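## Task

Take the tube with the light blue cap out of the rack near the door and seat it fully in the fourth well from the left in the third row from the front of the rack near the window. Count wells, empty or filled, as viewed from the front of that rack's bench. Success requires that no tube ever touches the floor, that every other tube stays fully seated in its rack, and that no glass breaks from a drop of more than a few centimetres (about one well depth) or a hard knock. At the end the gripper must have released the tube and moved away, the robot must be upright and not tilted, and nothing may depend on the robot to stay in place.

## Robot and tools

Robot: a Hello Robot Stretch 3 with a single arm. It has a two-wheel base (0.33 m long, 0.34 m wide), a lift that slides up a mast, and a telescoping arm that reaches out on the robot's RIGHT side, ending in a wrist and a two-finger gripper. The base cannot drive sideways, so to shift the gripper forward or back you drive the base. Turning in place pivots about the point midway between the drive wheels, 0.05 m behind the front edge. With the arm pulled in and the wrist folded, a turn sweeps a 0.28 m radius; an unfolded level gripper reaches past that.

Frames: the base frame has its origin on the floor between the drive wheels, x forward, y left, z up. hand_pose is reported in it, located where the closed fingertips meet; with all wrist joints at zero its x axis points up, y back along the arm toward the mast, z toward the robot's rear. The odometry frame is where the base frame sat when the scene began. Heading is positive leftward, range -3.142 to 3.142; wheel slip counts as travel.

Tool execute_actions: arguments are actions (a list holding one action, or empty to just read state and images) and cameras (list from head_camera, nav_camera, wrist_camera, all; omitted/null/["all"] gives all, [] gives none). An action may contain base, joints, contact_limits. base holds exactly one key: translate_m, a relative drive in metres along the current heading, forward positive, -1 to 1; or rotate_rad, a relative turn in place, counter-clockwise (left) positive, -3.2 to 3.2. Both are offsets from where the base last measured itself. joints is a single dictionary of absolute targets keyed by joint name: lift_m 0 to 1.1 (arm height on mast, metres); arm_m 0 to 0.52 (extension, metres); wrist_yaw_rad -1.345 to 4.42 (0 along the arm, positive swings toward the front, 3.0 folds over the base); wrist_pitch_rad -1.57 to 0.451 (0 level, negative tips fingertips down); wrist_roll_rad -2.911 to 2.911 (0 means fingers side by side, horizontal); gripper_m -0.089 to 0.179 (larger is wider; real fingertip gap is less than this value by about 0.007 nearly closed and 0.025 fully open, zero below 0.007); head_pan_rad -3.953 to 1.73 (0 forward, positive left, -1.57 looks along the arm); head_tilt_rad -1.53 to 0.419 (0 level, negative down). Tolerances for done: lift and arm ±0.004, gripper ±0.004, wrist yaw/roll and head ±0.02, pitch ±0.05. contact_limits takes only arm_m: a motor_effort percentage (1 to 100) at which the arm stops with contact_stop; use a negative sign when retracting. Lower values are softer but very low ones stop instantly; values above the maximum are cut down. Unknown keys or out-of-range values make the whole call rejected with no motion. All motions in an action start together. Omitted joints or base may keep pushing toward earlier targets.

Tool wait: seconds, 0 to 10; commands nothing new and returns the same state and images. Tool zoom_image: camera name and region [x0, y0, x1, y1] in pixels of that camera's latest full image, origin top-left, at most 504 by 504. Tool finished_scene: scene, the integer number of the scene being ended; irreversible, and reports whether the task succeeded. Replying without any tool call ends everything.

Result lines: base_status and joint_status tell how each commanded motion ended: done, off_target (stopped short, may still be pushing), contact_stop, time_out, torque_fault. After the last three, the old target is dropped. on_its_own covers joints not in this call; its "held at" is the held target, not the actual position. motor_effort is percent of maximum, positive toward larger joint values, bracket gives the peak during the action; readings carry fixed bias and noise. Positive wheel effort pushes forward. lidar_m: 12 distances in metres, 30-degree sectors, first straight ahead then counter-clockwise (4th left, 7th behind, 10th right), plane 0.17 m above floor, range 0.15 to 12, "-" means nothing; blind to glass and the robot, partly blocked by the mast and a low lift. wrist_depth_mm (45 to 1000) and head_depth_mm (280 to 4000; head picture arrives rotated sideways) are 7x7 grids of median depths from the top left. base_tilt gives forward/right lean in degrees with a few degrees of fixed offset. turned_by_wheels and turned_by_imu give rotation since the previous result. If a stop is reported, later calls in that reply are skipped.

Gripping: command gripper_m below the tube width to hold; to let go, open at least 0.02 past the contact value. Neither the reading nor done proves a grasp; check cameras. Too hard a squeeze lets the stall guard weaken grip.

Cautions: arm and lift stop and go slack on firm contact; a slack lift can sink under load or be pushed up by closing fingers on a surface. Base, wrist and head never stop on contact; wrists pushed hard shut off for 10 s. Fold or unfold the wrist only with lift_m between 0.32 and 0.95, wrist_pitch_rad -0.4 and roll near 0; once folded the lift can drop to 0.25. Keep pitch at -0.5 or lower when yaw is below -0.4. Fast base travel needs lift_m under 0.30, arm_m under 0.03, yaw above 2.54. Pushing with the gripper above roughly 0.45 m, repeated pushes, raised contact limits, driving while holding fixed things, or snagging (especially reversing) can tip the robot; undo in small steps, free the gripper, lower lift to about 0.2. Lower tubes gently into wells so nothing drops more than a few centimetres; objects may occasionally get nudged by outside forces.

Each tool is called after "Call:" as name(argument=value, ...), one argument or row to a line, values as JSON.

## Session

Call:
execute_actions(
  actions=[],
)

Scene clock: 0.00 s.
base_odometry: x=+0.000 y=+0.000 heading=+0.000 (m, m, rad; odometry frame)
turned_by_wheels: +0.000 (rad since the last result)
turned_by_imu: +0.000 (rad since the last result)
base_tilt: forward=+1.3 right=+0.9 (deg)
lidar_m: 1.78 1.82 2.12 1.90 2.34 1.02 0.97 0.99 1.30 2.02 1.53 2.30
head_depth_mm: 1855 2155 2178 2169 2189 2169 2163 / 1875 1718 1712 1734 1748 1752 1883 / 1894 1715 1723 1743 1750 1764 1759 / 1921 1729 1735 1746 1758 1761 1762 / 1930 1733 1741 1747 1758 1761 1774 / 1951 1745 1744 1757 1769 1773 1778 / 1975 2187 2203 2206 2247 2236 1934
base_status: not commanded
joint_positions: lift_m=+0.363 arm_m=+0.002 wrist_yaw_rad=+3.084 wrist_pitch_rad=-0.521 wrist_roll_rad=+0.002 gripper_m=+0.037 head_pan_rad=+0.013 head_tilt_rad=+0.016
joint_status: not commanded
motor_effort: left_wheel=+1 right_wheel=-1 lift_m=+21 arm_m=-1 wrist_yaw_rad=+0 wrist_pitch_rad=+6 wrist_roll_rad=+0 gripper_m=+0 head_pan_rad=+0 head_tilt_rad=+1 (%)
hand_pose: x=-0.0090 y=+0.0630 z=+0.3535 quat_wxyz=(+0.202, +0.689, +0.162, +0.677) (m; base frame)
wrist_depth_mm: - - - - - - - / - - - - - - - / 798 826 - 870 894 888 945 / 693 700 722 718 733 735 744 / 594 592 601 609 629 618 651 / 515 537 - 555 553 548 563 / 465 - - - 480 491 489
pictures: head_camera (sideways: a quarter turn clockwise sets it upright), nav_camera (sideways: a quarter turn counterclockwise sets it upright), wrist_camera
Images, in order (width x height): head_camera 896x504, nav_camera 672x504, wrist_camera 644x364.

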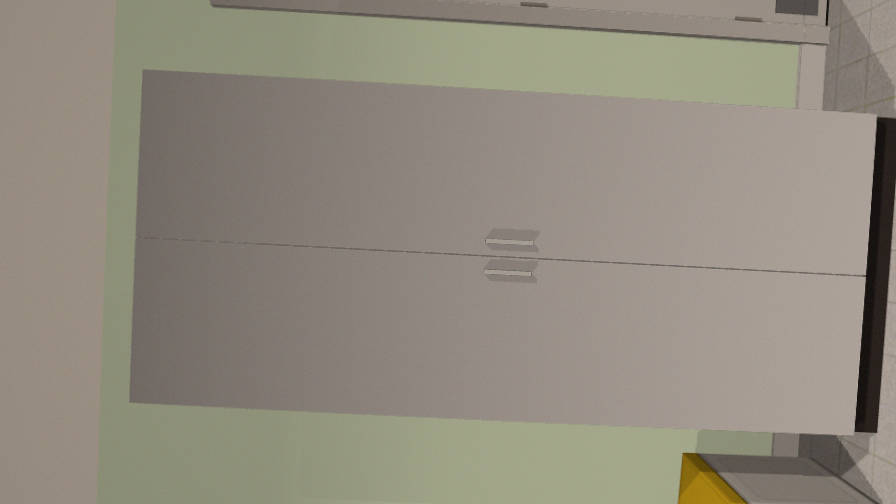

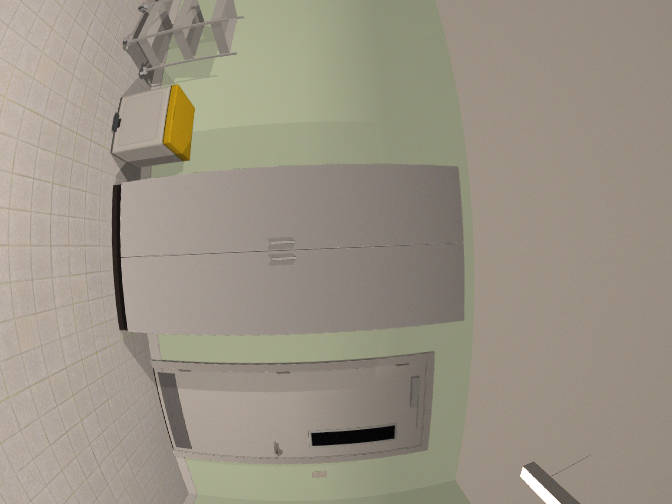

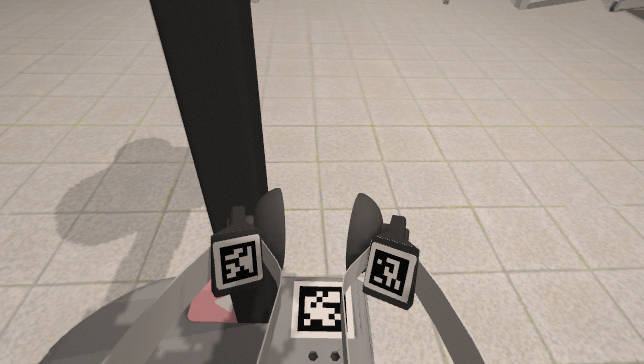

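Call:
execute_actions(
  actions=[
    {"joints":{"head_pan_rad":-1.57,"head_tilt_rad":-0.35,"lift_m":0.27}},
  ],
  cameras=["head_camera","nav_camera"],
)

Call:
execute_actions(
  actions=[
    {"joints":{"head_pan_rad":1.57,"head_tilt_rad":-0.35}},
  ],
  cameras=["head_camera","nav_camera"],
)

Scene clock: 2.23 s.
base_odometry: x=+0.000 y=+0.000 heading=+0.000 (m, m, rad; odometry frame)
turned_by_wheels: +0.000 (rad since the last result)
turned_by_imu: +0.000 (rad since the last result)
base_tilt: forward=+1.2 right=+0.9 (deg)
lidar_m: 1.78 1.82 2.13 1.90 2.33 1.02 0.96 0.99 1.30 2.02 1.54 2.31
head_depth_mm: 1779 1910 2055 1607 2271 1763 1402 / 1804 1905 2063 1596 2257 1768 1399 / 1799 1910 2058 1561 2285 1756 1396 / 1804 1926 2052 1701 2301 1755 1396 / 1823 1893 2064 1696 2312 1746 1390 / 1819 1911 2096 1677 2326 1747 1388 / 1812 1885 2085 1668 2313 1729 1384
base_status: not commanded
joint_positions: lift_m=+0.270 arm_m=+0.002 wrist_yaw_rad=+3.084 wrist_pitch_rad=-0.522 wrist_roll_rad=+0.002 gripper_m=+0.037 head_pan_rad=-1.563 head_tilt_rad=-0.345
joint_status: all done
motor_effort: left_wheel=+0(0) right_wheel=+0(0) lift_m=+16(14) arm_m=-1(1) wrist_yaw_rad=+0(1) wrist_pitch_rad=+6(7) wrist_roll_rad=+0(0) gripper_m=+0(0) head_pan_rad=-5(64) head_tilt_rad=-4(30) (%)
hand_pose: x=-0.0090 y=+0.0629 z=+0.2604 quat_wxyz=(+0.203, +0.688, +0.162, +0.677) (m; base frame)
wrist_depth_mm: - - - - - - - / 859 842 - 874 893 914 948 / 666 667 - 713 731 716 734 / 559 578 578 576 583 587 617 / 477 505 - - 500 515 510 / - - - - - 439 447 / - - - - 386 390 392
pictures: head_camera (sideways: a quarter turn clockwise sets it upright), nav_camera (sideways: a quarter turn counterclockwise sets it upright)
Images, in order (width x height): head_camera 896x504, nav_camera 672x504.

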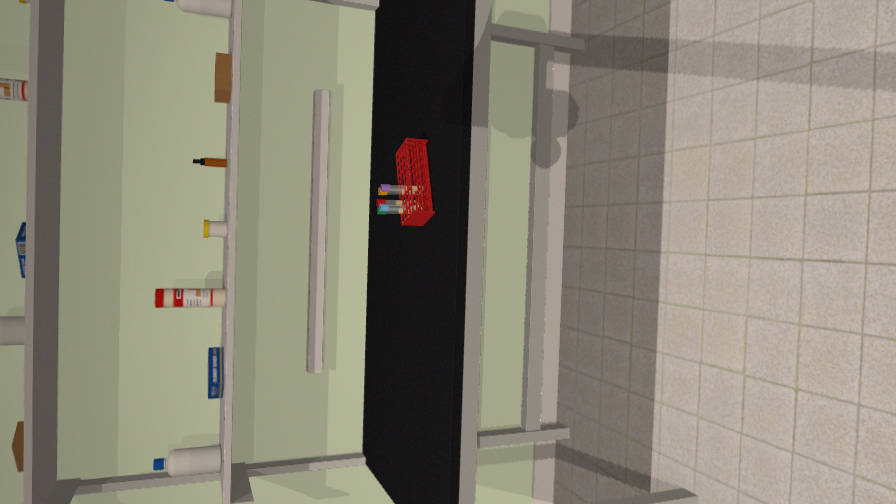

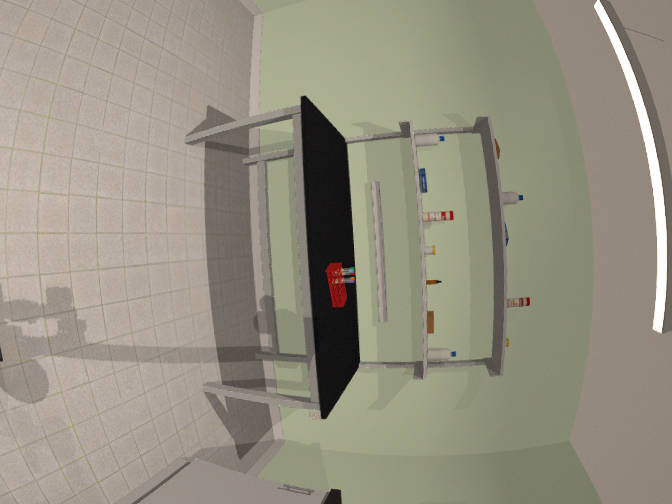

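Scene clock: 4.17 s.
base_odometry: x=+0.000 y=+0.000 heading=+0.000 (m, m, rad; odometry frame)
turned_by_wheels: +0.000 (rad since the last result)
turned_by_imu: +0.000 (rad since the last result)
base_tilt: forward=+1.3 right=+0.9 (deg)
lidar_m: 1.77 1.82 2.12 1.90 2.34 1.02 0.96 0.99 1.31 2.02 1.54 2.31
head_depth_mm: 2260 2441 2459 2548 2256 1769 1404 / 2287 2433 2539 2778 2362 1758 1398 / 2278 2439 2473 2841 2359 1758 1397 / 2294 2454 2449 2837 2345 1750 1397 / 2292 2464 2571 2826 2224 1739 1390 / 2297 2456 2640 2880 2349 1746 1391 / 2303 2466 2656 2853 2307 1724 1383
base_status: not commanded
joint_positions: lift_m=+0.270 arm_m=+0.002 wrist_yaw_rad=+3.084 wrist_pitch_rad=-0.522 wrist_roll_rad=+0.002 gripper_m=+0.037 head_pan_rad=+1.563 head_tilt_rad=-0.345
joint_status: all done
motor_effort: left_wheel=+0(0) right_wheel=+0(0) lift_m=+16(15) arm_m=-1(1) wrist_yaw_rad=+1(0) wrist_pitch_rad=+6(6) wrist_roll_rad=+0(0) gripper_m=+0(1) head_pan_rad=+5(63) head_tilt_rad=-3(4) (%)
hand_pose: x=-0.0090 y=+0.0629 z=+0.2604 quat_wxyz=(+0.203, +0.688, +0.162, +0.677) (m; base frame)
wrist_depth_mm: - - - - - - - / 838 854 - 906 885 919 993 / 664 663 - 698 705 742 729 / 554 582 577 574 593 604 612 / 482 501 - - 511 509 507 / - - - - - 441 449 / - - - - 388 388 396
pictures: head_camera (sideways: a quarter turn clockwise sets it upright), nav_camera (sideways: a quarter turn counterclockwise sets it upright)
Images, in order (width x height): head_camera 896x504, nav_camera 672x504.

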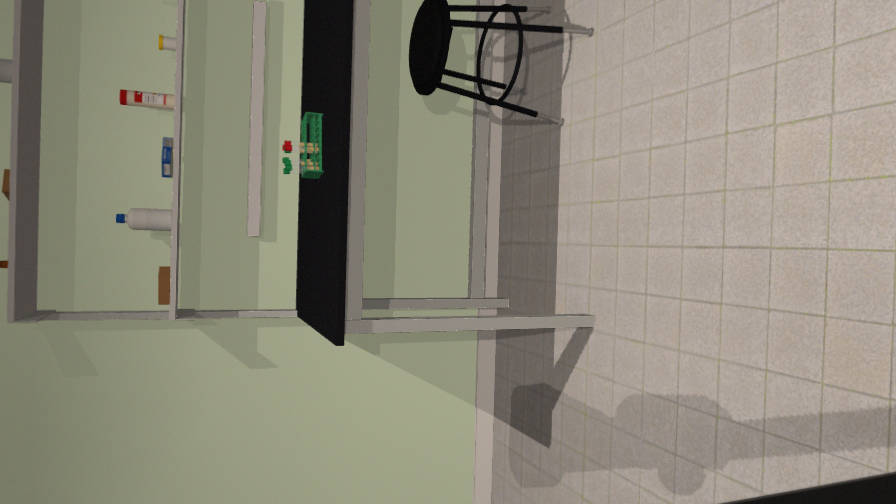

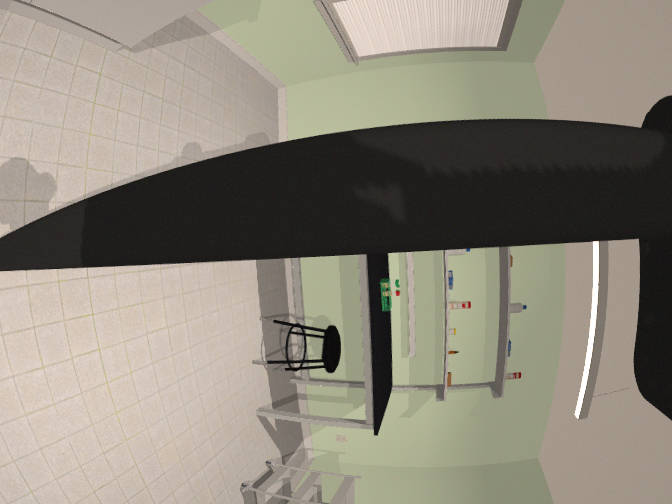

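Call:
execute_actions(
  actions=[
    {"base":{"rotate_rad":-1.55},"joints":{"head_pan_rad":0,"head_tilt_rad":-0.5}},
  ],
  cameras=["head_camera"],
)

Call:
execute_actions(
  actions=[
    {"base":{"translate_m":0.85},"joints":{"head_tilt_rad":-0.75}},
  ],
  cameras=["head_camera"],
)

Scene clock: 7.43 s.
base_odometry: x=+0.000 y=+0.000 heading=-1.550 (m, m, rad; odometry frame)
turned_by_wheels: -1.550 (rad since the last result)
turned_by_imu: -1.567 (rad since the last result)
base_tilt: forward=+1.2 right=+1.0 (deg)
lidar_m: 2.02 1.54 2.31 1.78 1.83 2.13 1.90 2.28 1.01 0.97 0.99 1.33
head_depth_mm: 1705 1919 1645 2282 1917 1536 1265 / 1725 1906 1573 2307 1915 1530 1262 / 1750 1906 1527 2341 1926 1522 1267 / 1741 1929 1631 2356 1925 1523 1267 / 1772 1956 1626 2355 1925 1523 1263 / 1769 1984 1623 2360 1911 1524 1260 / 1743 1996 1611 2376 1848 1528 1263
base_status: done
joint_positions: lift_m=+0.270 arm_m=+0.002 wrist_yaw_rad=+3.084 wrist_pitch_rad=-0.522 wrist_roll_rad=+0.002 gripper_m=+0.037 head_pan_rad=+0.007 head_tilt_rad=-0.494
joint_status: all done
motor_effort: left_wheel=+3(16) right_wheel=-2(6) lift_m=+15(16) arm_m=-1(2) wrist_yaw_rad=+0(1) wrist_pitch_rad=+6(6) wrist_roll_rad=+0(0) gripper_m=-1(1) head_pan_rad=-5(64) head_tilt_rad=-4(20) (%)
hand_pose: x=-0.0090 y=+0.0629 z=+0.2604 quat_wxyz=(+0.203, +0.688, +0.162, +0.677) (m; base frame)
wrist_depth_mm: - - - - - - - / 850 824 - 873 916 917 959 / 671 676 - 708 703 746 728 / 566 572 580 579 588 601 614 / 479 499 - - 506 511 513 / - - - - - 445 442 / - - - - 388 391 396
pictures: head_camera (sideways: a quarter turn clockwise sets it upright)
Images, in order (width x height): head_camera 896x504.

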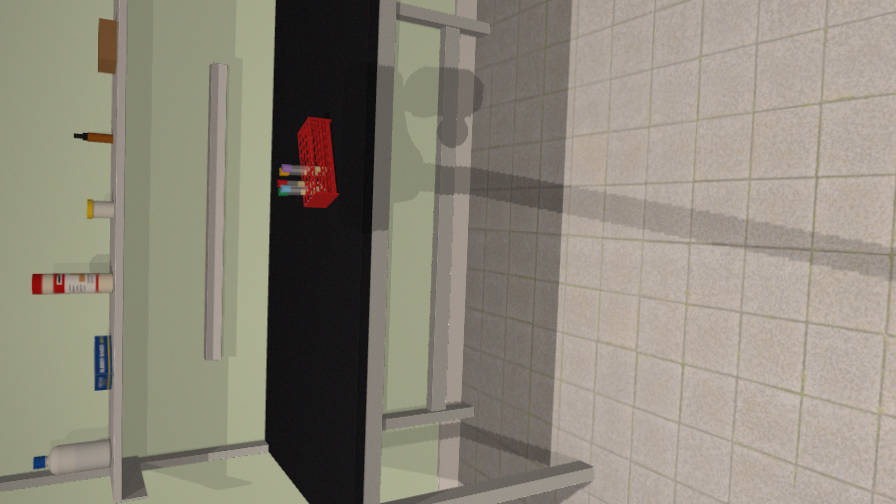

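Scene clock: 12.03 s.
base_odometry: x=+0.018 y=-0.850 heading=-1.550 (m, m, rad; odometry frame)
turned_by_wheels: +0.000 (rad since the last result)
turned_by_imu: +0.003 (rad since the last result)
base_tilt: forward=+1.3 right=+0.9 (deg)
lidar_m: 1.16 1.21 0.88 1.89 1.85 2.48 2.74 1.37 0.99 0.94 0.85 1.22
head_depth_mm: 1047 1146 938 743 1456 1298 1130 / 1056 1158 938 746 1484 1299 1133 / 1060 1166 908 749 1495 1304 1133 / 1069 1176 945 751 1497 1303 1139 / 1076 1184 950 752 1504 1311 1141 / 1083 1195 953 754 1500 1310 1144 / 1089 1203 955 757 1508 1308 1145
base_status: done
joint_positions: lift_m=+0.270 arm_m=+0.002 wrist_yaw_rad=+3.084 wrist_pitch_rad=-0.522 wrist_roll_rad=+0.002 gripper_m=+0.037 head_pan_rad=+0.007 head_tilt_rad=-0.741
joint_status: all done
motor_effort: left_wheel=+2(15) right_wheel=-2(5) lift_m=+16(16) arm_m=-1(2) wrist_yaw_rad=+0(1) wrist_pitch_rad=+6(6) wrist_roll_rad=+0(0) gripper_m=+1(1) head_pan_rad=-5(5) head_tilt_rad=-5(27) (%)
hand_pose: x=-0.0090 y=+0.0629 z=+0.2604 quat_wxyz=(+0.203, +0.688, +0.162, +0.677) (m; base frame)
wrist_depth_mm: - - - - - - - / 821 846 - 883 882 857 928 / 661 683 - 689 722 722 723 / 554 562 571 576 579 595 617 / 477 513 - - 498 509 505 / - - - - - 443 443 / - - - - 391 395 391
pictures: head_camera (sideways: a quarter turn clockwise sets it upright)
Images, in order (width x height): head_camera 896x504.

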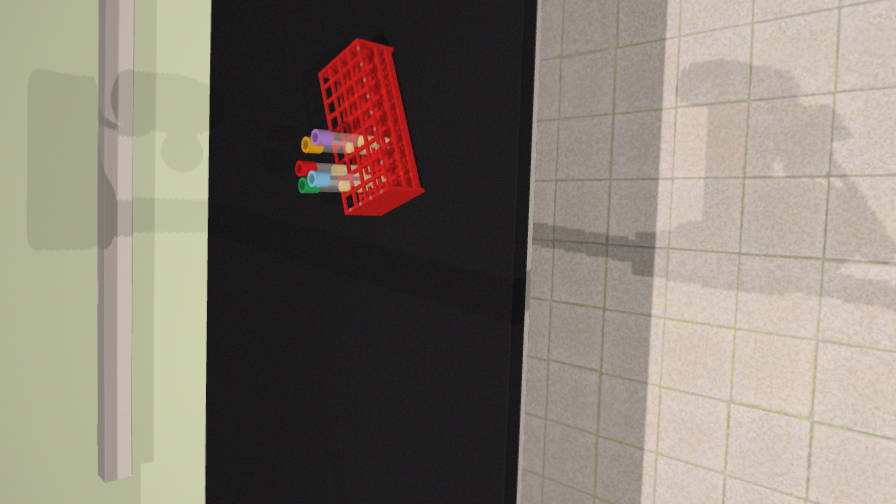

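Call:
execute_actions(
  actions=[
    {"base":{"rotate_rad":1.50},"joints":{"head_pan_rad":-1.57,"head_tilt_rad":-0.6,"lift_m":0.94,"wrist_pitch_rad":-0.4}},
  ],
  cameras=[],
)

Call:
execute_actions(
  actions=[
    {"joints":{"wrist_yaw_rad":0,"gripper_m":0.045}},
  ],
  cameras=[],
)

Call:
execute_actions(
  actions=[
    {"joints":{"wrist_pitch_rad":-0.53,"lift_m":1.0,"arm_m":0.2}},
  ],
  cameras=["head_camera","wrist_camera"],
)

Scene clock: 20.07 s.
base_odometry: x=+0.018 y=-0.850 heading=-0.050 (m, m, rad; odometry frame)
turned_by_wheels: +1.500 (rad since the last result)
turned_by_imu: +1.523 (rad since the last result)
base_tilt: forward=+1.3 right=+0.9 (deg)
lidar_m: 2.22 1.86 2.37 2.75 1.49 1.01 0.94 0.85 0.87 1.17 1.18 0.88
head_depth_mm: 1012 1154 1218 886 741 - - / 1016 1150 1223 831 718 - - / 1017 1156 1219 803 720 - - / 1013 1151 1220 836 723 - - / 1014 1149 1222 891 720 - 1131 / 1014 1151 1222 889 722 1407 1170 / 1009 1148 1224 891 722 1412 1196
base_status: done
joint_positions: lift_m=+0.940 arm_m=+0.002 wrist_yaw_rad=+3.084 wrist_pitch_rad=-0.420 wrist_roll_rad=+0.002 gripper_m=+0.037 head_pan_rad=-1.563 head_tilt_rad=-0.605
joint_status: all done
motor_effort: left_wheel=-3(11) right_wheel=+2(9) lift_m=+25(26) arm_m=-1(1) wrist_yaw_rad=+1(0) wrist_pitch_rad=+10(11) wrist_roll_rad=+0(0) gripper_m=+0(1) head_pan_rad=-4(62) head_tilt_rad=+3(19) (%)
hand_pose: x=-0.0082 y=+0.0768 z=+0.9518 quat_wxyz=(+0.168, +0.696, +0.127, +0.687) (m; base frame)
wrist_depth_mm: - - - - - - - / - - - - - - - / - - - - - - - / - - - - - - - / - - - - - - - / - - - - - - - / - - - - - - -
pictures: none
No camera images: the call's "cameras" was empty. Leave "cameras" out to get every camera's image.

Scene clock: 22.60 s.
base_odometry: x=+0.018 y=-0.850 heading=-0.050 (m, m, rad; odometry frame)
turned_by_wheels: +0.000 (rad since the last result)
turned_by_imu: +0.000 (rad since the last result)
base_tilt: forward=+1.3 right=+1.0 (deg)
lidar_m: 2.21 1.86 2.37 2.74 1.48 1.01 0.94 0.85 0.87 1.17 1.18 0.89
head_depth_mm: 1013 1151 1218 887 743 - - / 1019 1153 1217 830 743 - - / 1013 1150 1219 802 - - - / 1015 1151 1222 837 733 1405 1192 / 1017 1147 1221 890 720 1411 1192 / 1015 1150 1229 889 722 1414 1196 / 1013 1147 1224 893 724 1418 1198
base_status: not commanded
joint_positions: lift_m=+0.940 arm_m=+0.002 wrist_yaw_rad=+0.002 wrist_pitch_rad=-0.420 wrist_roll_rad=+0.002 gripper_m=+0.045 head_pan_rad=-1.563 head_tilt_rad=-0.605
joint_status: all done
motor_effort: left_wheel=-3(3) right_wheel=+2(2) lift_m=+25(25) arm_m=-1(2) wrist_yaw_rad=-2(2) wrist_pitch_rad=+10(10) wrist_roll_rad=+0(0) gripper_m=+0(49) head_pan_rad=-5(5) head_tilt_rad=+3(3) (%)
hand_pose: x=-0.0210 y=-0.3710 z=+0.9518 quat_wxyz=(+0.691, +0.148, -0.692, -0.147) (m; base frame)
wrist_depth_mm: 917 921 933 941 954 974 944 / 809 848 893 909 932 955 - / 613 627 644 544 672 693 713 / 490 501 511 493 522 533 542 / 407 423 433 422 451 441 453 / 366 362 374 381 396 398 401 / - - - - - - -
pictures: none
No camera images: the call's "cameras" was empty. Leave "cameras" out to get every camera's image.

Scene clock: 25.30 s.
base_odometry: x=+0.018 y=-0.850 heading=-0.050 (m, m, rad; odometry frame)
turned_by_wheels: +0.000 (rad since the last result)
turned_by_imu: +0.000 (rad since the last result)
base_tilt: forward=+1.3 right=+1.0 (deg)
lidar_m: 2.21 1.85 2.37 2.75 1.49 1.01 0.94 0.85 0.87 1.17 1.19 0.88
head_depth_mm: 1015 1137 - 838 719 1407 1198 / 1016 1132 - 823 718 1407 1188 / 1013 1152 - 794 720 1405 1195 / 1015 1146 1217 841 721 1410 1192 / 1014 1153 1220 889 723 1413 1195 / 1017 1152 1228 891 722 1403 1197 / 1012 1148 1221 890 723 1413 1193
base_status: not commanded
joint_positions: lift_m=+1.000 arm_m=+0.200 wrist_yaw_rad=+0.001 wrist_pitch_rad=-0.542 wrist_roll_rad=+0.002 gripper_m=+0.045 head_pan_rad=-1.563 head_tilt_rad=-0.605
joint_status: all done
motor_effort: left_wheel=-2(1) right_wheel=+3(3) lift_m=+24(26) arm_m=+5(9) wrist_yaw_rad=-1(2) wrist_pitch_rad=+6(5) wrist_roll_rad=+0(0) gripper_m=+0(0) head_pan_rad=-5(5) head_tilt_rad=+2(3) (%)
hand_pose: x=-0.0213 y=-0.5516 z=+0.9856 quat_wxyz=(+0.681, +0.190, -0.681, -0.189) (m; base frame)
wrist_depth_mm: 768 762 742 781 779 797 789 / 720 752 752 781 785 794 872 / 587 595 610 622 635 630 643 / 498 499 511 414 522 524 538 / 429 430 444 393 434 459 460 / 376 383 373 376 377 396 400 / 338 341 342 350 346 355 353
pictures: head_camera (sideways: a quarter turn clockwise sets it upright), wrist_camera
Images, in order (width x height): head_camera 896x504, wrist_camera 644x364.

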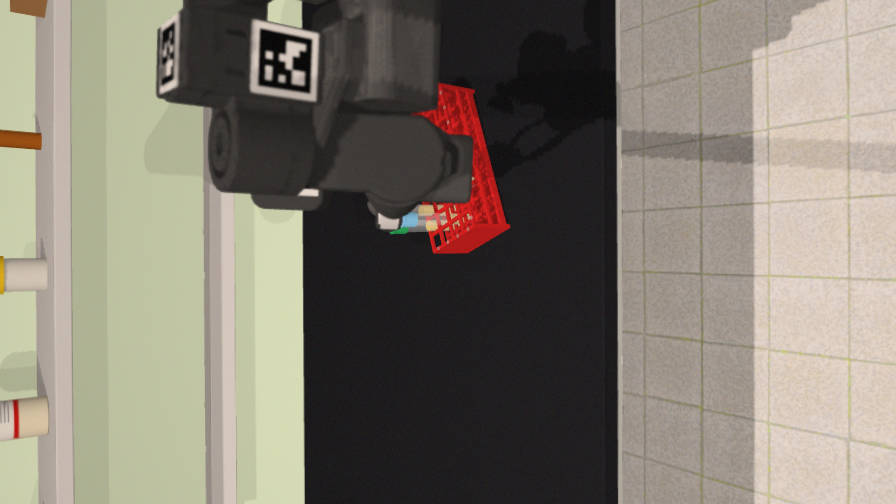

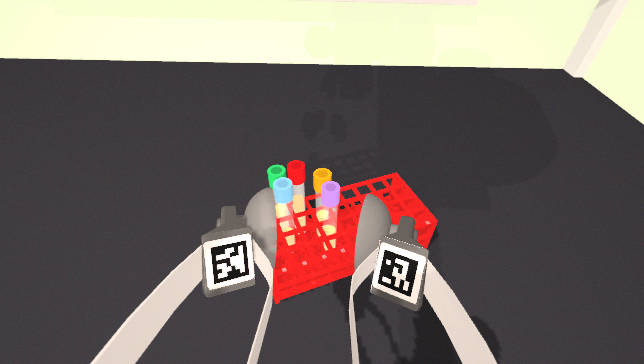

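Call:
execute_actions(
  actions=[
    {"base":{"translate_m":-0.056},"joints":{"wrist_yaw_rad":0.37,"lift_m":0.96,"arm_m":0.33,"gripper_m":0.038}},
  ],
  cameras=["head_camera","wrist_camera"],
)

Scene clock: 30.63 s.
base_odometry: x=-0.038 y=-0.847 heading=-0.050 (m, m, rad; odometry frame)
turned_by_wheels: +0.000 (rad since the last result)
turned_by_imu: +0.000 (rad since the last result)
base_tilt: forward=+1.3 right=+0.9 (deg)
lidar_m: 2.26 1.91 2.41 2.74 1.40 0.95 0.89 0.81 0.80 1.17 1.19 0.93
head_depth_mm: 1005 1148 1097 887 744 1405 1189 / 1020 1142 - 885 720 1410 1191 / 1017 1144 - 822 721 1409 1191 / 1022 1154 1219 803 719 1409 1194 / 1020 1159 1221 891 722 1403 1194 / 1019 1153 1221 890 721 1410 1192 / 1000 1156 1219 891 722 1406 1199
base_status: done
joint_positions: lift_m=+0.960 arm_m=+0.330 wrist_yaw_rad=+0.369 wrist_pitch_rad=-0.543 wrist_roll_rad=+0.002 gripper_m=+0.038 head_pan_rad=-1.563 head_tilt_rad=-0.605
joint_status: all done
motor_effort: left_wheel=-2(9) right_wheel=+2(4) lift_m=+16(21) arm_m=+5(6) wrist_yaw_rad=+2(4) wrist_pitch_rad=+6(6) wrist_roll_rad=+0(0) gripper_m=+0(43) head_pan_rad=-5(5) head_tilt_rad=+2(3) (%)
hand_pose: x=+0.0530 y=-0.6677 z=+0.9460 quat_wxyz=(+0.704, +0.311, -0.635, -0.062) (m; base frame)
wrist_depth_mm: 876 824 767 702 665 599 511 / 647 657 658 685 673 643 606 / 524 518 539 549 560 565 582 / 433 443 455 457 464 464 478 / 380 384 396 250 407 404 409 / 335 341 324 280 302 340 355 / 296 301 305 269 266 284 313
pictures: head_camera (sideways: a quarter turn clockwise sets it upright), wrist_camera
Images, in order (width x height): head_camera 896x504, wrist_camera 644x364.

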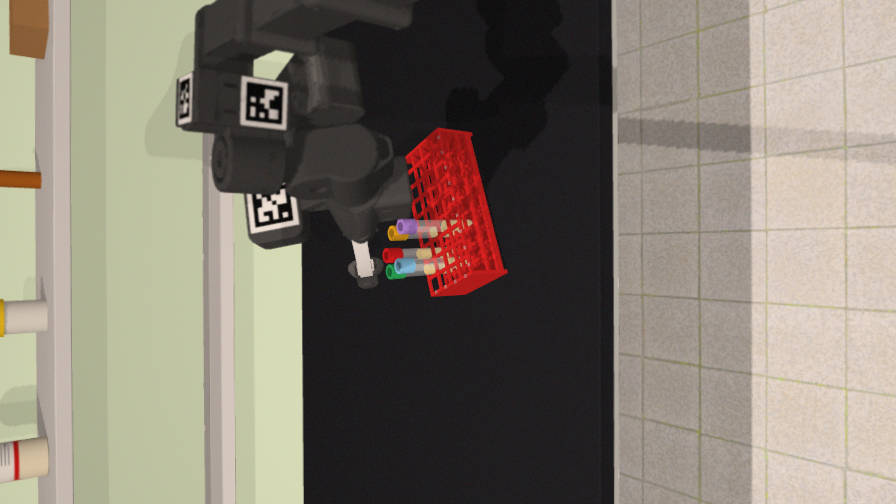

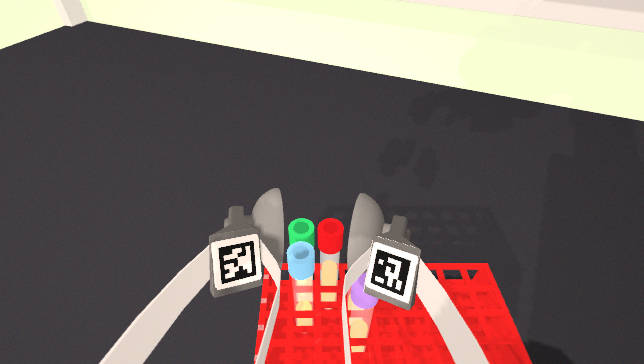

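Call:
execute_actions(
  actions=[
    {"base":{"translate_m":0.02},"joints":{"arm_m":0.348,"lift_m":0.915,"gripper_m":0.034}},
  ],
  cameras=["wrist_camera"],
)

Scene clock: 33.73 s.
base_odometry: x=-0.018 y=-0.848 heading=-0.050 (m, m, rad; odometry frame)
turned_by_wheels: +0.000 (rad since the last result)
turned_by_imu: +0.000 (rad since the last result)
base_tilt: forward=+1.3 right=+1.0 (deg)
lidar_m: 2.24 1.89 2.40 2.74 1.43 0.97 0.91 0.82 0.83 1.17 1.19 0.91
head_depth_mm: 1002 1163 - 853 720 1406 1192 / 1015 1153 - 847 719 1397 1192 / 1016 1157 - 800 719 1404 1191 / 1018 1153 1221 812 721 1409 1197 / 1018 1157 1222 892 723 1414 1194 / 1018 1149 1226 891 722 1411 1194 / 1013 1153 1228 891 722 1411 1197
base_status: done
joint_positions: lift_m=+0.915 arm_m=+0.348 wrist_yaw_rad=+0.369 wrist_pitch_rad=-0.543 wrist_roll_rad=+0.002 gripper_m=+0.034 head_pan_rad=-1.563 head_tilt_rad=-0.605
joint_status: all done
motor_effort: left_wheel=-3(5) right_wheel=+2(7) lift_m=+15(16) arm_m=+5(9) wrist_yaw_rad=+2(2) wrist_pitch_rad=+6(6) wrist_roll_rad=+0(0) gripper_m=-1(29) head_pan_rad=-5(5) head_tilt_rad=+2(3) (%)
hand_pose: x=+0.0530 y=-0.6857 z=+0.9010 quat_wxyz=(+0.704, +0.311, -0.635, -0.062) (m; base frame)
wrist_depth_mm: 703 729 710 679 616 579 540 / 552 556 563 593 585 598 569 / 446 459 458 469 473 482 494 / 378 383 389 393 391 399 410 / 326 332 343 197 339 341 347 / 285 288 281 238 242 251 307 / 255 257 261 231 218 222 264
pictures: wrist_camera
Images, in order (width x height): wrist_camera 644x364.

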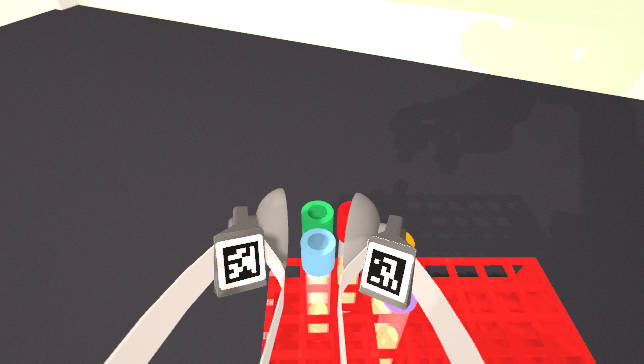

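Call:
execute_actions(
  actions=[
    {"base":{"translate_m":-0.004},"joints":{"arm_m":0.341,"lift_m":0.895}},
  ],
  cameras=["wrist_camera","head_camera"],
)

Scene clock: 35.57 s.
base_odometry: x=-0.022 y=-0.848 heading=-0.050 (m, m, rad; odometry frame)
turned_by_wheels: +0.000 (rad since the last result)
turned_by_imu: +0.000 (rad since the last result)
base_tilt: forward=+1.3 right=+0.9 (deg)
lidar_m: 2.25 1.89 2.40 2.74 1.42 0.97 0.90 0.82 0.82 1.17 1.19 0.92
head_depth_mm: 1002 1156 1265 - 718 1406 1194 / 1021 1156 - 832 719 1403 1193 / 1018 1154 1284 805 720 1407 1194 / 1018 1155 1261 801 719 1409 1200 / 1019 1151 1223 890 722 1414 1196 / 1018 1157 1228 888 722 1416 1194 / 1012 1154 1222 889 722 1406 1197
base_status: done
joint_positions: lift_m=+0.896 arm_m=+0.341 wrist_yaw_rad=+0.369 wrist_pitch_rad=-0.505 wrist_roll_rad=-0.004 gripper_m=+0.034 head_pan_rad=-1.563 head_tilt_rad=-0.605
joint_status: all done
motor_effort: left_wheel=-2(9) right_wheel=+2(4) lift_m=+12(15) arm_m=-6(8) wrist_yaw_rad=+2(2) wrist_pitch_rad=-12(13) wrist_roll_rad=+2(2) gripper_m=+0(1) head_pan_rad=-4(5) head_tilt_rad=+3(3) (%)
hand_pose: x=+0.0550 y=-0.6846 z=+0.8891 quat_wxyz=(+0.707, +0.299, -0.639, -0.048) (m; base frame)
wrist_depth_mm: 745 759 727 675 623 564 529 / 558 573 586 592 617 606 574 / 445 445 459 474 482 494 500 / 367 376 382 392 388 399 408 / 312 318 330 189 332 338 347 / 276 279 268 230 236 240 299 / 244 244 250 208 209 213 252
pictures: head_camera (sideways: a quarter turn clockwise sets it upright), wrist_camera
Images, in order (width x height): head_camera 896x504, wrist_camera 644x364.

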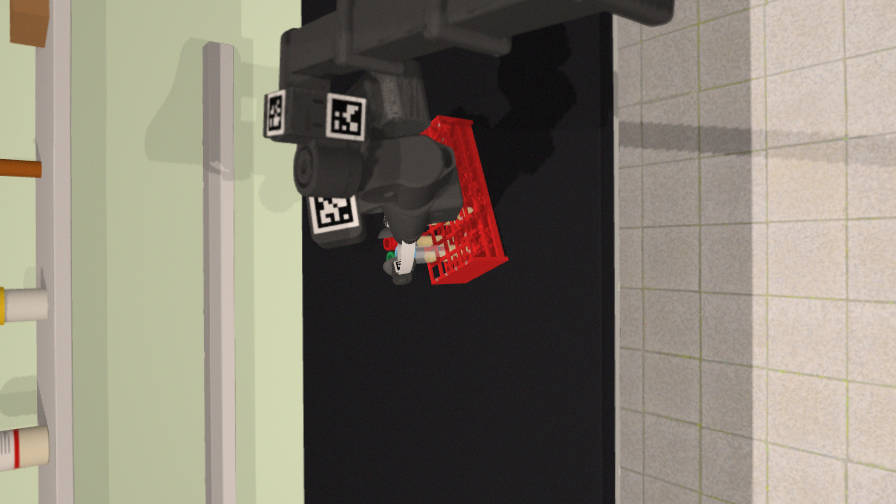

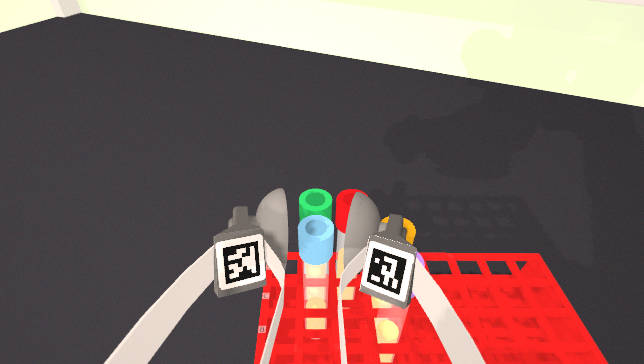

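Call:
execute_actions(
  actions=[
    {"joints":{"lift_m":0.91,"wrist_pitch_rad":-0.53}},
  ],
  cameras=[],
)

Call:
execute_actions(
  actions=[
    {"base":{"translate_m":-0.004},"joints":{"arm_m":0.33}},
  ],
  cameras=[],
)

Call:
execute_actions(
  actions=[
    {"joints":{"lift_m":0.893}},
  ],
  cameras=["wrist_camera","head_camera"],
)

Scene clock: 38.40 s.
base_odometry: x=-0.022 y=-0.848 heading=-0.050 (m, m, rad; odometry frame)
turned_by_wheels: +0.000 (rad since the last result)
turned_by_imu: +0.000 (rad since the last result)
base_tilt: forward=+1.3 right=+0.9 (deg)
lidar_m: 2.24 1.89 2.39 2.74 1.42 0.97 0.90 0.82 0.82 1.17 1.19 0.92
head_depth_mm: 999 1158 - 854 718 1410 1192 / 1021 1152 - 836 720 1407 1193 / 1018 1152 - 807 721 1406 1194 / 1019 1160 1220 808 719 1408 1195 / 1018 1151 1224 889 721 1413 1195 / 1015 1157 1223 891 722 1411 1196 / 1017 1151 1223 891 722 1406 1190
base_status: not commanded
joint_positions: lift_m=+0.910 arm_m=+0.341 wrist_yaw_rad=+0.369 wrist_pitch_rad=-0.541 wrist_roll_rad=-0.002 gripper_m=+0.034 head_pan_rad=-1.563 head_tilt_rad=-0.605
joint_status: all done
motor_effort: left_wheel=-2(2) right_wheel=+3(2) lift_m=+25(25) arm_m=-6(7) wrist_yaw_rad=+2(2) wrist_pitch_rad=+5(14) wrist_roll_rad=+1(2) gripper_m=+0(1) head_pan_rad=-5(4) head_tilt_rad=+3(3) (%)
hand_pose: x=+0.0531 y=-0.6797 z=+0.8958 quat_wxyz=(+0.705, +0.311, -0.634, -0.061) (m; base frame)
wrist_depth_mm: 704 718 713 679 630 584 539 / 533 532 554 565 595 593 579 / 439 445 457 457 467 479 489 / 365 370 379 380 393 393 405 / 319 321 335 196 334 339 341 / 282 283 273 235 241 238 300 / 251 250 255 236 220 224 258
pictures: none
No camera images: the call's "cameras" was empty. Leave "cameras" out to get every camera's image.

Scene clock: 39.23 s.
base_odometry: x=-0.026 y=-0.848 heading=-0.050 (m, m, rad; odometry frame)
turned_by_wheels: +0.000 (rad since the last result)
turned_by_imu: +0.000 (rad since the last result)
base_tilt: forward=+1.3 right=+0.9 (deg)
lidar_m: 2.25 1.89 2.40 2.74 1.42 0.96 0.90 0.82 0.82 1.17 1.19 0.92
head_depth_mm: 1002 1159 - 855 718 1404 1193 / 1019 1162 - 833 719 1403 1192 / 1017 1158 1260 807 720 1405 1191 / 1016 1152 1265 804 721 1410 1196 / 1005 1153 1220 891 721 1410 1193 / 1016 1156 1228 890 723 1410 1193 / 1003 1155 1226 889 723 1412 1194
base_status: done
joint_positions: lift_m=+0.910 arm_m=+0.330 wrist_yaw_rad=+0.369 wrist_pitch_rad=-0.541 wrist_roll_rad=-0.002 gripper_m=+0.034 head_pan_rad=-1.563 head_tilt_rad=-0.605
joint_status: all done
motor_effort: left_wheel=-1(8) right_wheel=+2(4) lift_m=+25(25) arm_m=-7(9) wrist_yaw_rad=+2(2) wrist_pitch_rad=+6(6) wrist_roll_rad=+1(1) gripper_m=+0(0) head_pan_rad=-4(5) head_tilt_rad=+2(3) (%)
hand_pose: x=+0.0531 y=-0.6687 z=+0.8957 quat_wxyz=(+0.705, +0.311, -0.634, -0.061) (m; base frame)
wrist_depth_mm: 695 706 721 688 638 584 554 / 539 540 559 571 578 592 584 / 437 439 448 460 465 483 480 / 366 375 383 385 394 400 402 / 317 321 333 248 323 338 345 / 280 282 272 243 242 248 299 / 251 251 254 226 212 216 260
pictures: none
No camera images: the call's "cameras" was empty. Leave "cameras" out to get every camera's image.

Scene clock: 40.17 s.
base_odometry: x=-0.026 y=-0.848 heading=-0.050 (m, m, rad; odometry frame)
turned_by_wheels: +0.000 (rad since the last result)
turned_by_imu: +0.000 (rad since the last result)
base_tilt: forward=+1.2 right=+0.9 (deg)
lidar_m: 2.25 1.90 2.40 2.74 1.42 0.96 0.90 0.81 0.82 1.17 1.19 0.92
head_depth_mm: 1002 1158 1270 - 719 1383 1192 / 1015 1156 - 824 718 1401 1193 / 1019 1157 1282 808 719 1408 1197 / 1021 1152 1263 797 721 1403 1196 / 1004 1156 1226 889 722 1405 1196 / 1019 1149 1226 892 721 1409 1191 / 1001 1156 1226 892 723 1412 1198
base_status: not commanded
joint_positions: lift_m=+0.894 arm_m=+0.330 wrist_yaw_rad=+0.369 wrist_pitch_rad=-0.500 wrist_roll_rad=-0.006 gripper_m=+0.034 head_pan_rad=-1.563 head_tilt_rad=-0.605
joint_status: all done
motor_effort: left_wheel=-3(3) right_wheel=+3(3) lift_m=+11(20) arm_m=-5(7) wrist_yaw_rad=+2(2) wrist_pitch_rad=-14(16) wrist_roll_rad=+2(2) gripper_m=+0(0) head_pan_rad=-4(5) head_tilt_rad=+3(3) (%)
hand_pose: x=+0.0554 y=-0.6743 z=+0.8884 quat_wxyz=(+0.708, +0.298, -0.639, -0.046) (m; base frame)
wrist_depth_mm: 748 772 741 686 622 579 541 / 566 571 587 598 624 608 587 / 445 451 467 476 478 492 501 / 366 372 384 391 393 399 411 / 312 317 330 238 337 340 344 / 274 278 270 233 238 240 298 / 245 246 250 216 202 209 251
pictures: head_camera (sideways: a quarter turn clockwise sets it upright), wrist_camera
Images, in order (width x height): head_camera 896x504, wrist_camera 644x364.

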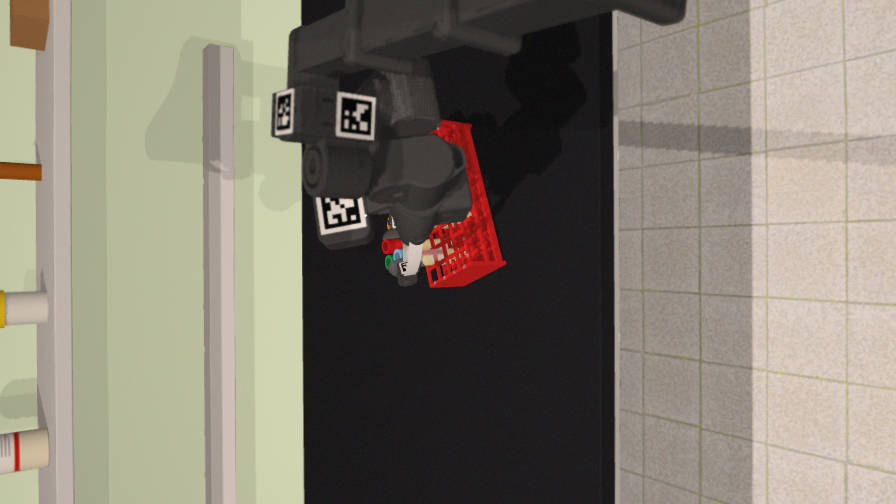

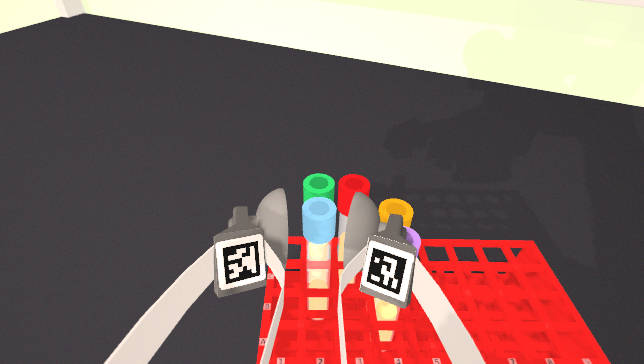

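Call:
execute_actions(
  actions=[
    {"joints":{"lift_m":0.93,"wrist_pitch_rad":-0.53}},
  ],
)

Scene clock: 42.97 s.
base_odometry: x=-0.026 y=-0.848 heading=-0.050 (m, m, rad; odometry frame)
turned_by_wheels: +0.000 (rad since the last result)
turned_by_imu: +0.000 (rad since the last result)
base_tilt: forward=+1.3 right=+0.9 (deg)
lidar_m: 2.25 1.90 2.40 2.74 1.42 0.96 0.90 0.82 0.82 1.17 1.19 0.92
head_depth_mm: 1005 1152 - 851 719 1408 1191 / 1018 1132 - 854 719 1403 1190 / 1014 1156 - 824 720 1407 1191 / 1022 1156 1217 800 719 1412 1192 / 1002 1155 1224 888 722 1413 1193 / 1014 1153 1223 889 721 1415 1197 / 1000 1154 1226 891 722 1418 1193
base_status: not commanded
joint_positions: lift_m=+0.930 arm_m=+0.330 wrist_yaw_rad=+0.369 wrist_pitch_rad=-0.541 wrist_roll_rad=-0.002 gripper_m=+0.034 head_pan_rad=-1.563 head_tilt_rad=-0.605
joint_status: all done
motor_effort: left_wheel=-3(2) right_wheel=+2(3) lift_m=+25(26) arm_m=-5(5) wrist_yaw_rad=+1(2) wrist_pitch_rad=+6(15) wrist_roll_rad=+1(2) gripper_m=-1(0) head_pan_rad=-6(5) head_tilt_rad=+3(3) (%)
hand_pose: x=+0.0532 y=-0.6686 z=+0.9157 quat_wxyz=(+0.705, +0.311, -0.634, -0.061) (m; base frame)
wrist_depth_mm: 738 762 736 706 649 583 556 / 572 580 604 620 631 623 601 / 470 479 490 501 499 511 522 / 396 399 407 412 423 429 442 / 345 344 359 221 366 364 366 / 300 306 296 259 266 266 323 / 270 270 272 243 234 238 283
pictures: head_camera (sideways: a quarter turn clockwise sets it upright), nav_camera (sideways: a quarter turn counterclockwise sets it upright), wrist_camera
Images, in order (width x height): head_camera 896x504, nav_camera 672x504, wrist_camera 644x364.

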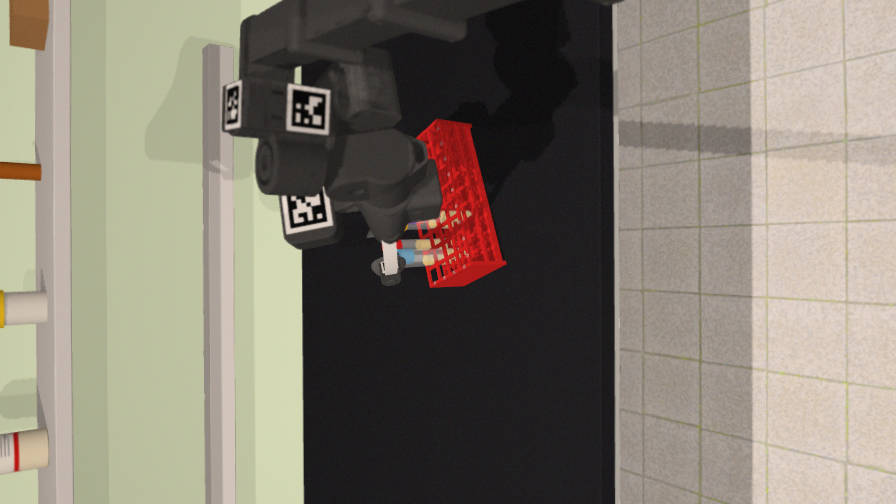

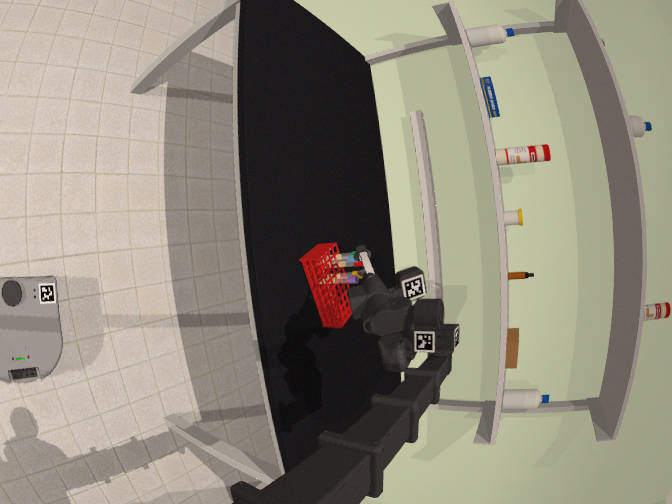

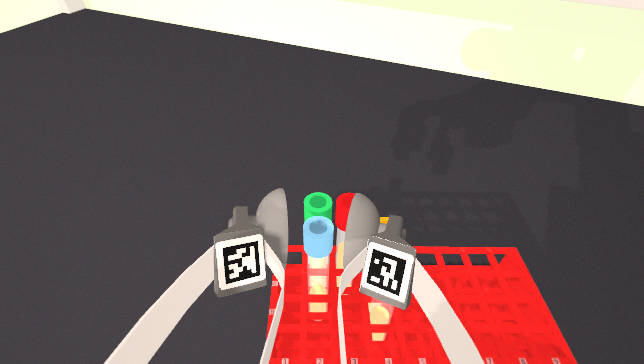

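Call:
execute_actions(
  actions=[
    {"joints":{"arm_m":0.312,"gripper_m":0.03}},
  ],
  cameras=["wrist_camera","head_camera"],
)

Call:
zoom_image(
  camera="wrist_camera",
  region=[200,160,460,364],
)

Scene clock: 45.23 s.
base_odometry: x=-0.026 y=-0.848 heading=-0.050 (m, m, rad; odometry frame)
turned_by_wheels: +0.000 (rad since the last result)
turned_by_imu: +0.000 (rad since the last result)
base_tilt: forward=+1.2 right=+1.0 (deg)
lidar_m: 2.25 1.90 2.40 2.74 1.42 0.96 0.90 0.81 0.82 1.17 1.19 0.92
head_depth_mm: 1004 1162 - 855 719 1404 1194 / 1017 1159 - 841 718 1398 1197 / 1021 1157 - 820 720 1399 1196 / 1018 1161 1221 796 721 1407 1193 / 1001 1153 1221 891 722 1406 1193 / 1018 1155 1224 890 719 1408 1193 / 1002 1155 1221 890 721 1408 1196
base_status: not commanded
joint_positions: lift_m=+0.930 arm_m=+0.312 wrist_yaw_rad=+0.369 wrist_pitch_rad=-0.542 wrist_roll_rad=-0.002 gripper_m=+0.030 head_pan_rad=-1.563 head_tilt_rad=-0.605
joint_status: all done
motor_effort: left_wheel=-2(2) right_wheel=+3(2) lift_m=+25(25) arm_m=-7(10) wrist_yaw_rad=+2(2) wrist_pitch_rad=+6(6) wrist_roll_rad=+1(1) gripper_m=+0(30) head_pan_rad=-4(4) head_tilt_rad=+3(2) (%)
hand_pose: x=+0.0531 y=-0.6507 z=+0.9157 quat_wxyz=(+0.705, +0.311, -0.634, -0.061) (m; base frame)
wrist_depth_mm: 750 771 748 724 664 608 571 / 570 589 597 616 624 642 611 / 469 473 481 493 501 512 527 / 400 398 406 409 412 427 434 / 345 345 357 269 318 355 369 / 300 303 299 268 258 266 321 / 271 269 272 244 254 249 281
pictures: head_camera (sideways: a quarter turn clockwise sets it upright), wrist_camera
Images, in order (width x height): head_camera 896x504, wrist_camera 644x364.

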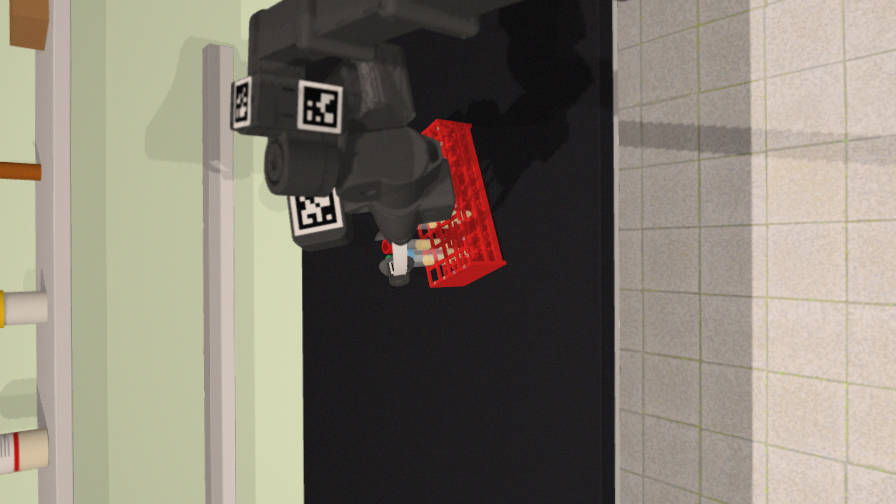

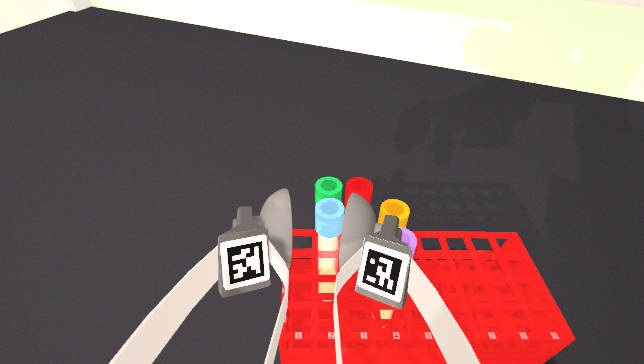

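Region (200, 160, 460, 364) of wrist_camera's 644x364 image, scaled by 1.938; it fills the top 395 rows of this view, and the rest is white.

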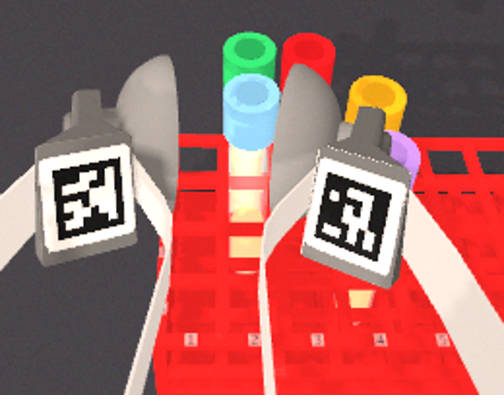

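Call:
execute_actions(
  actions=[
    {"base":{"translate_m":0.065},"joints":{"wrist_yaw_rad":0.05,"arm_m":0.305,"lift_m":0.94}},
  ],
  cameras=["wrist_camera","head_camera"],
)

Scene clock: 49.67 s.
base_odometry: x=+0.039 y=-0.851 heading=-0.050 (m, m, rad; odometry frame)
turned_by_wheels: +0.000 (rad since the last result)
turned_by_imu: +0.000 (rad since the last result)
base_tilt: forward=+1.3 right=+0.9 (deg)
lidar_m: 2.19 1.83 2.35 2.75 1.51 1.04 0.96 0.86 1.25 1.16 1.18 0.87
head_depth_mm: 1010 1141 - 852 719 1401 1190 / 1015 1130 - 821 717 1407 1191 / 1015 1149 - 794 720 1404 1195 / 1011 1152 1221 856 722 1415 1192 / 1013 1153 1223 890 721 1407 1196 / 1010 1146 1223 889 722 1404 1194 / 1012 1148 1229 894 722 1413 1196
base_status: done
joint_positions: lift_m=+0.940 arm_m=+0.305 wrist_yaw_rad=+0.052 wrist_pitch_rad=-0.542 wrist_roll_rad=-0.002 gripper_m=+0.030 head_pan_rad=-1.563 head_tilt_rad=-0.605
joint_status: all done
motor_effort: left_wheel=-2(3) right_wheel=+2(7) lift_m=+25(25) arm_m=-7(7) wrist_yaw_rad=-2(3) wrist_pitch_rad=+6(6) wrist_roll_rad=+1(1) gripper_m=+0(1) head_pan_rad=-5(5) head_tilt_rad=+3(3) (%)
hand_pose: x=-0.0107 y=-0.6572 z=+0.9256 quat_wxyz=(+0.687, +0.207, -0.675, -0.172) (m; base frame)
wrist_depth_mm: 681 688 672 665 679 669 662 / 598 606 623 636 656 665 673 / 484 503 497 503 525 526 528 / 410 414 419 429 432 443 444 / 354 356 371 243 321 369 383 / 308 316 302 274 281 303 335 / 278 282 283 248 271 292 297
pictures: head_camera (sideways: a quarter turn clockwise sets it upright), wrist_camera
Images, in order (width x height): head_camera 896x504, wrist_camera 644x364.

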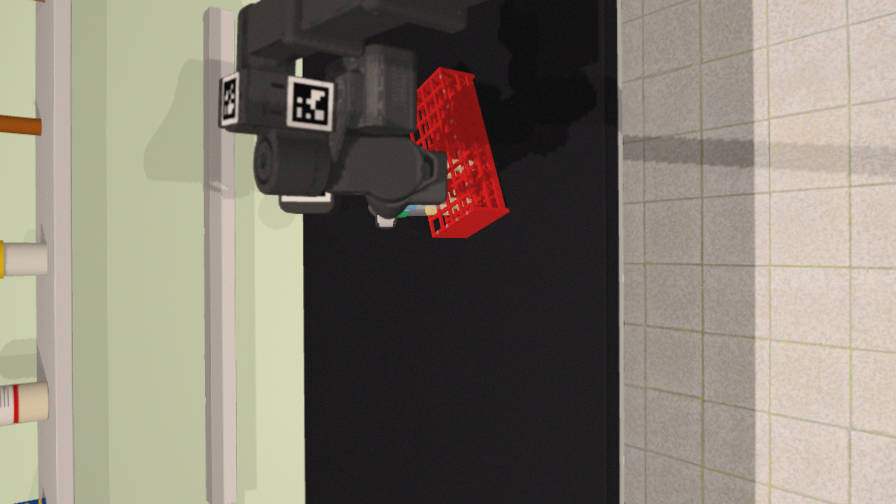

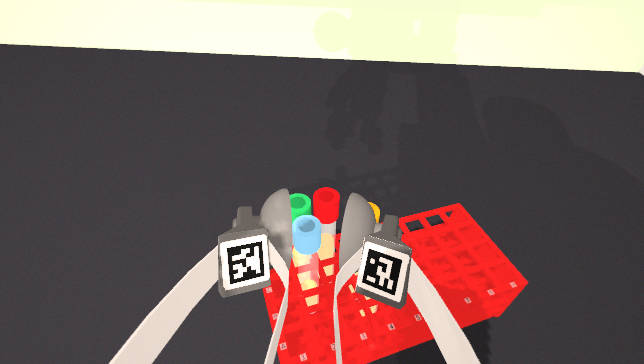

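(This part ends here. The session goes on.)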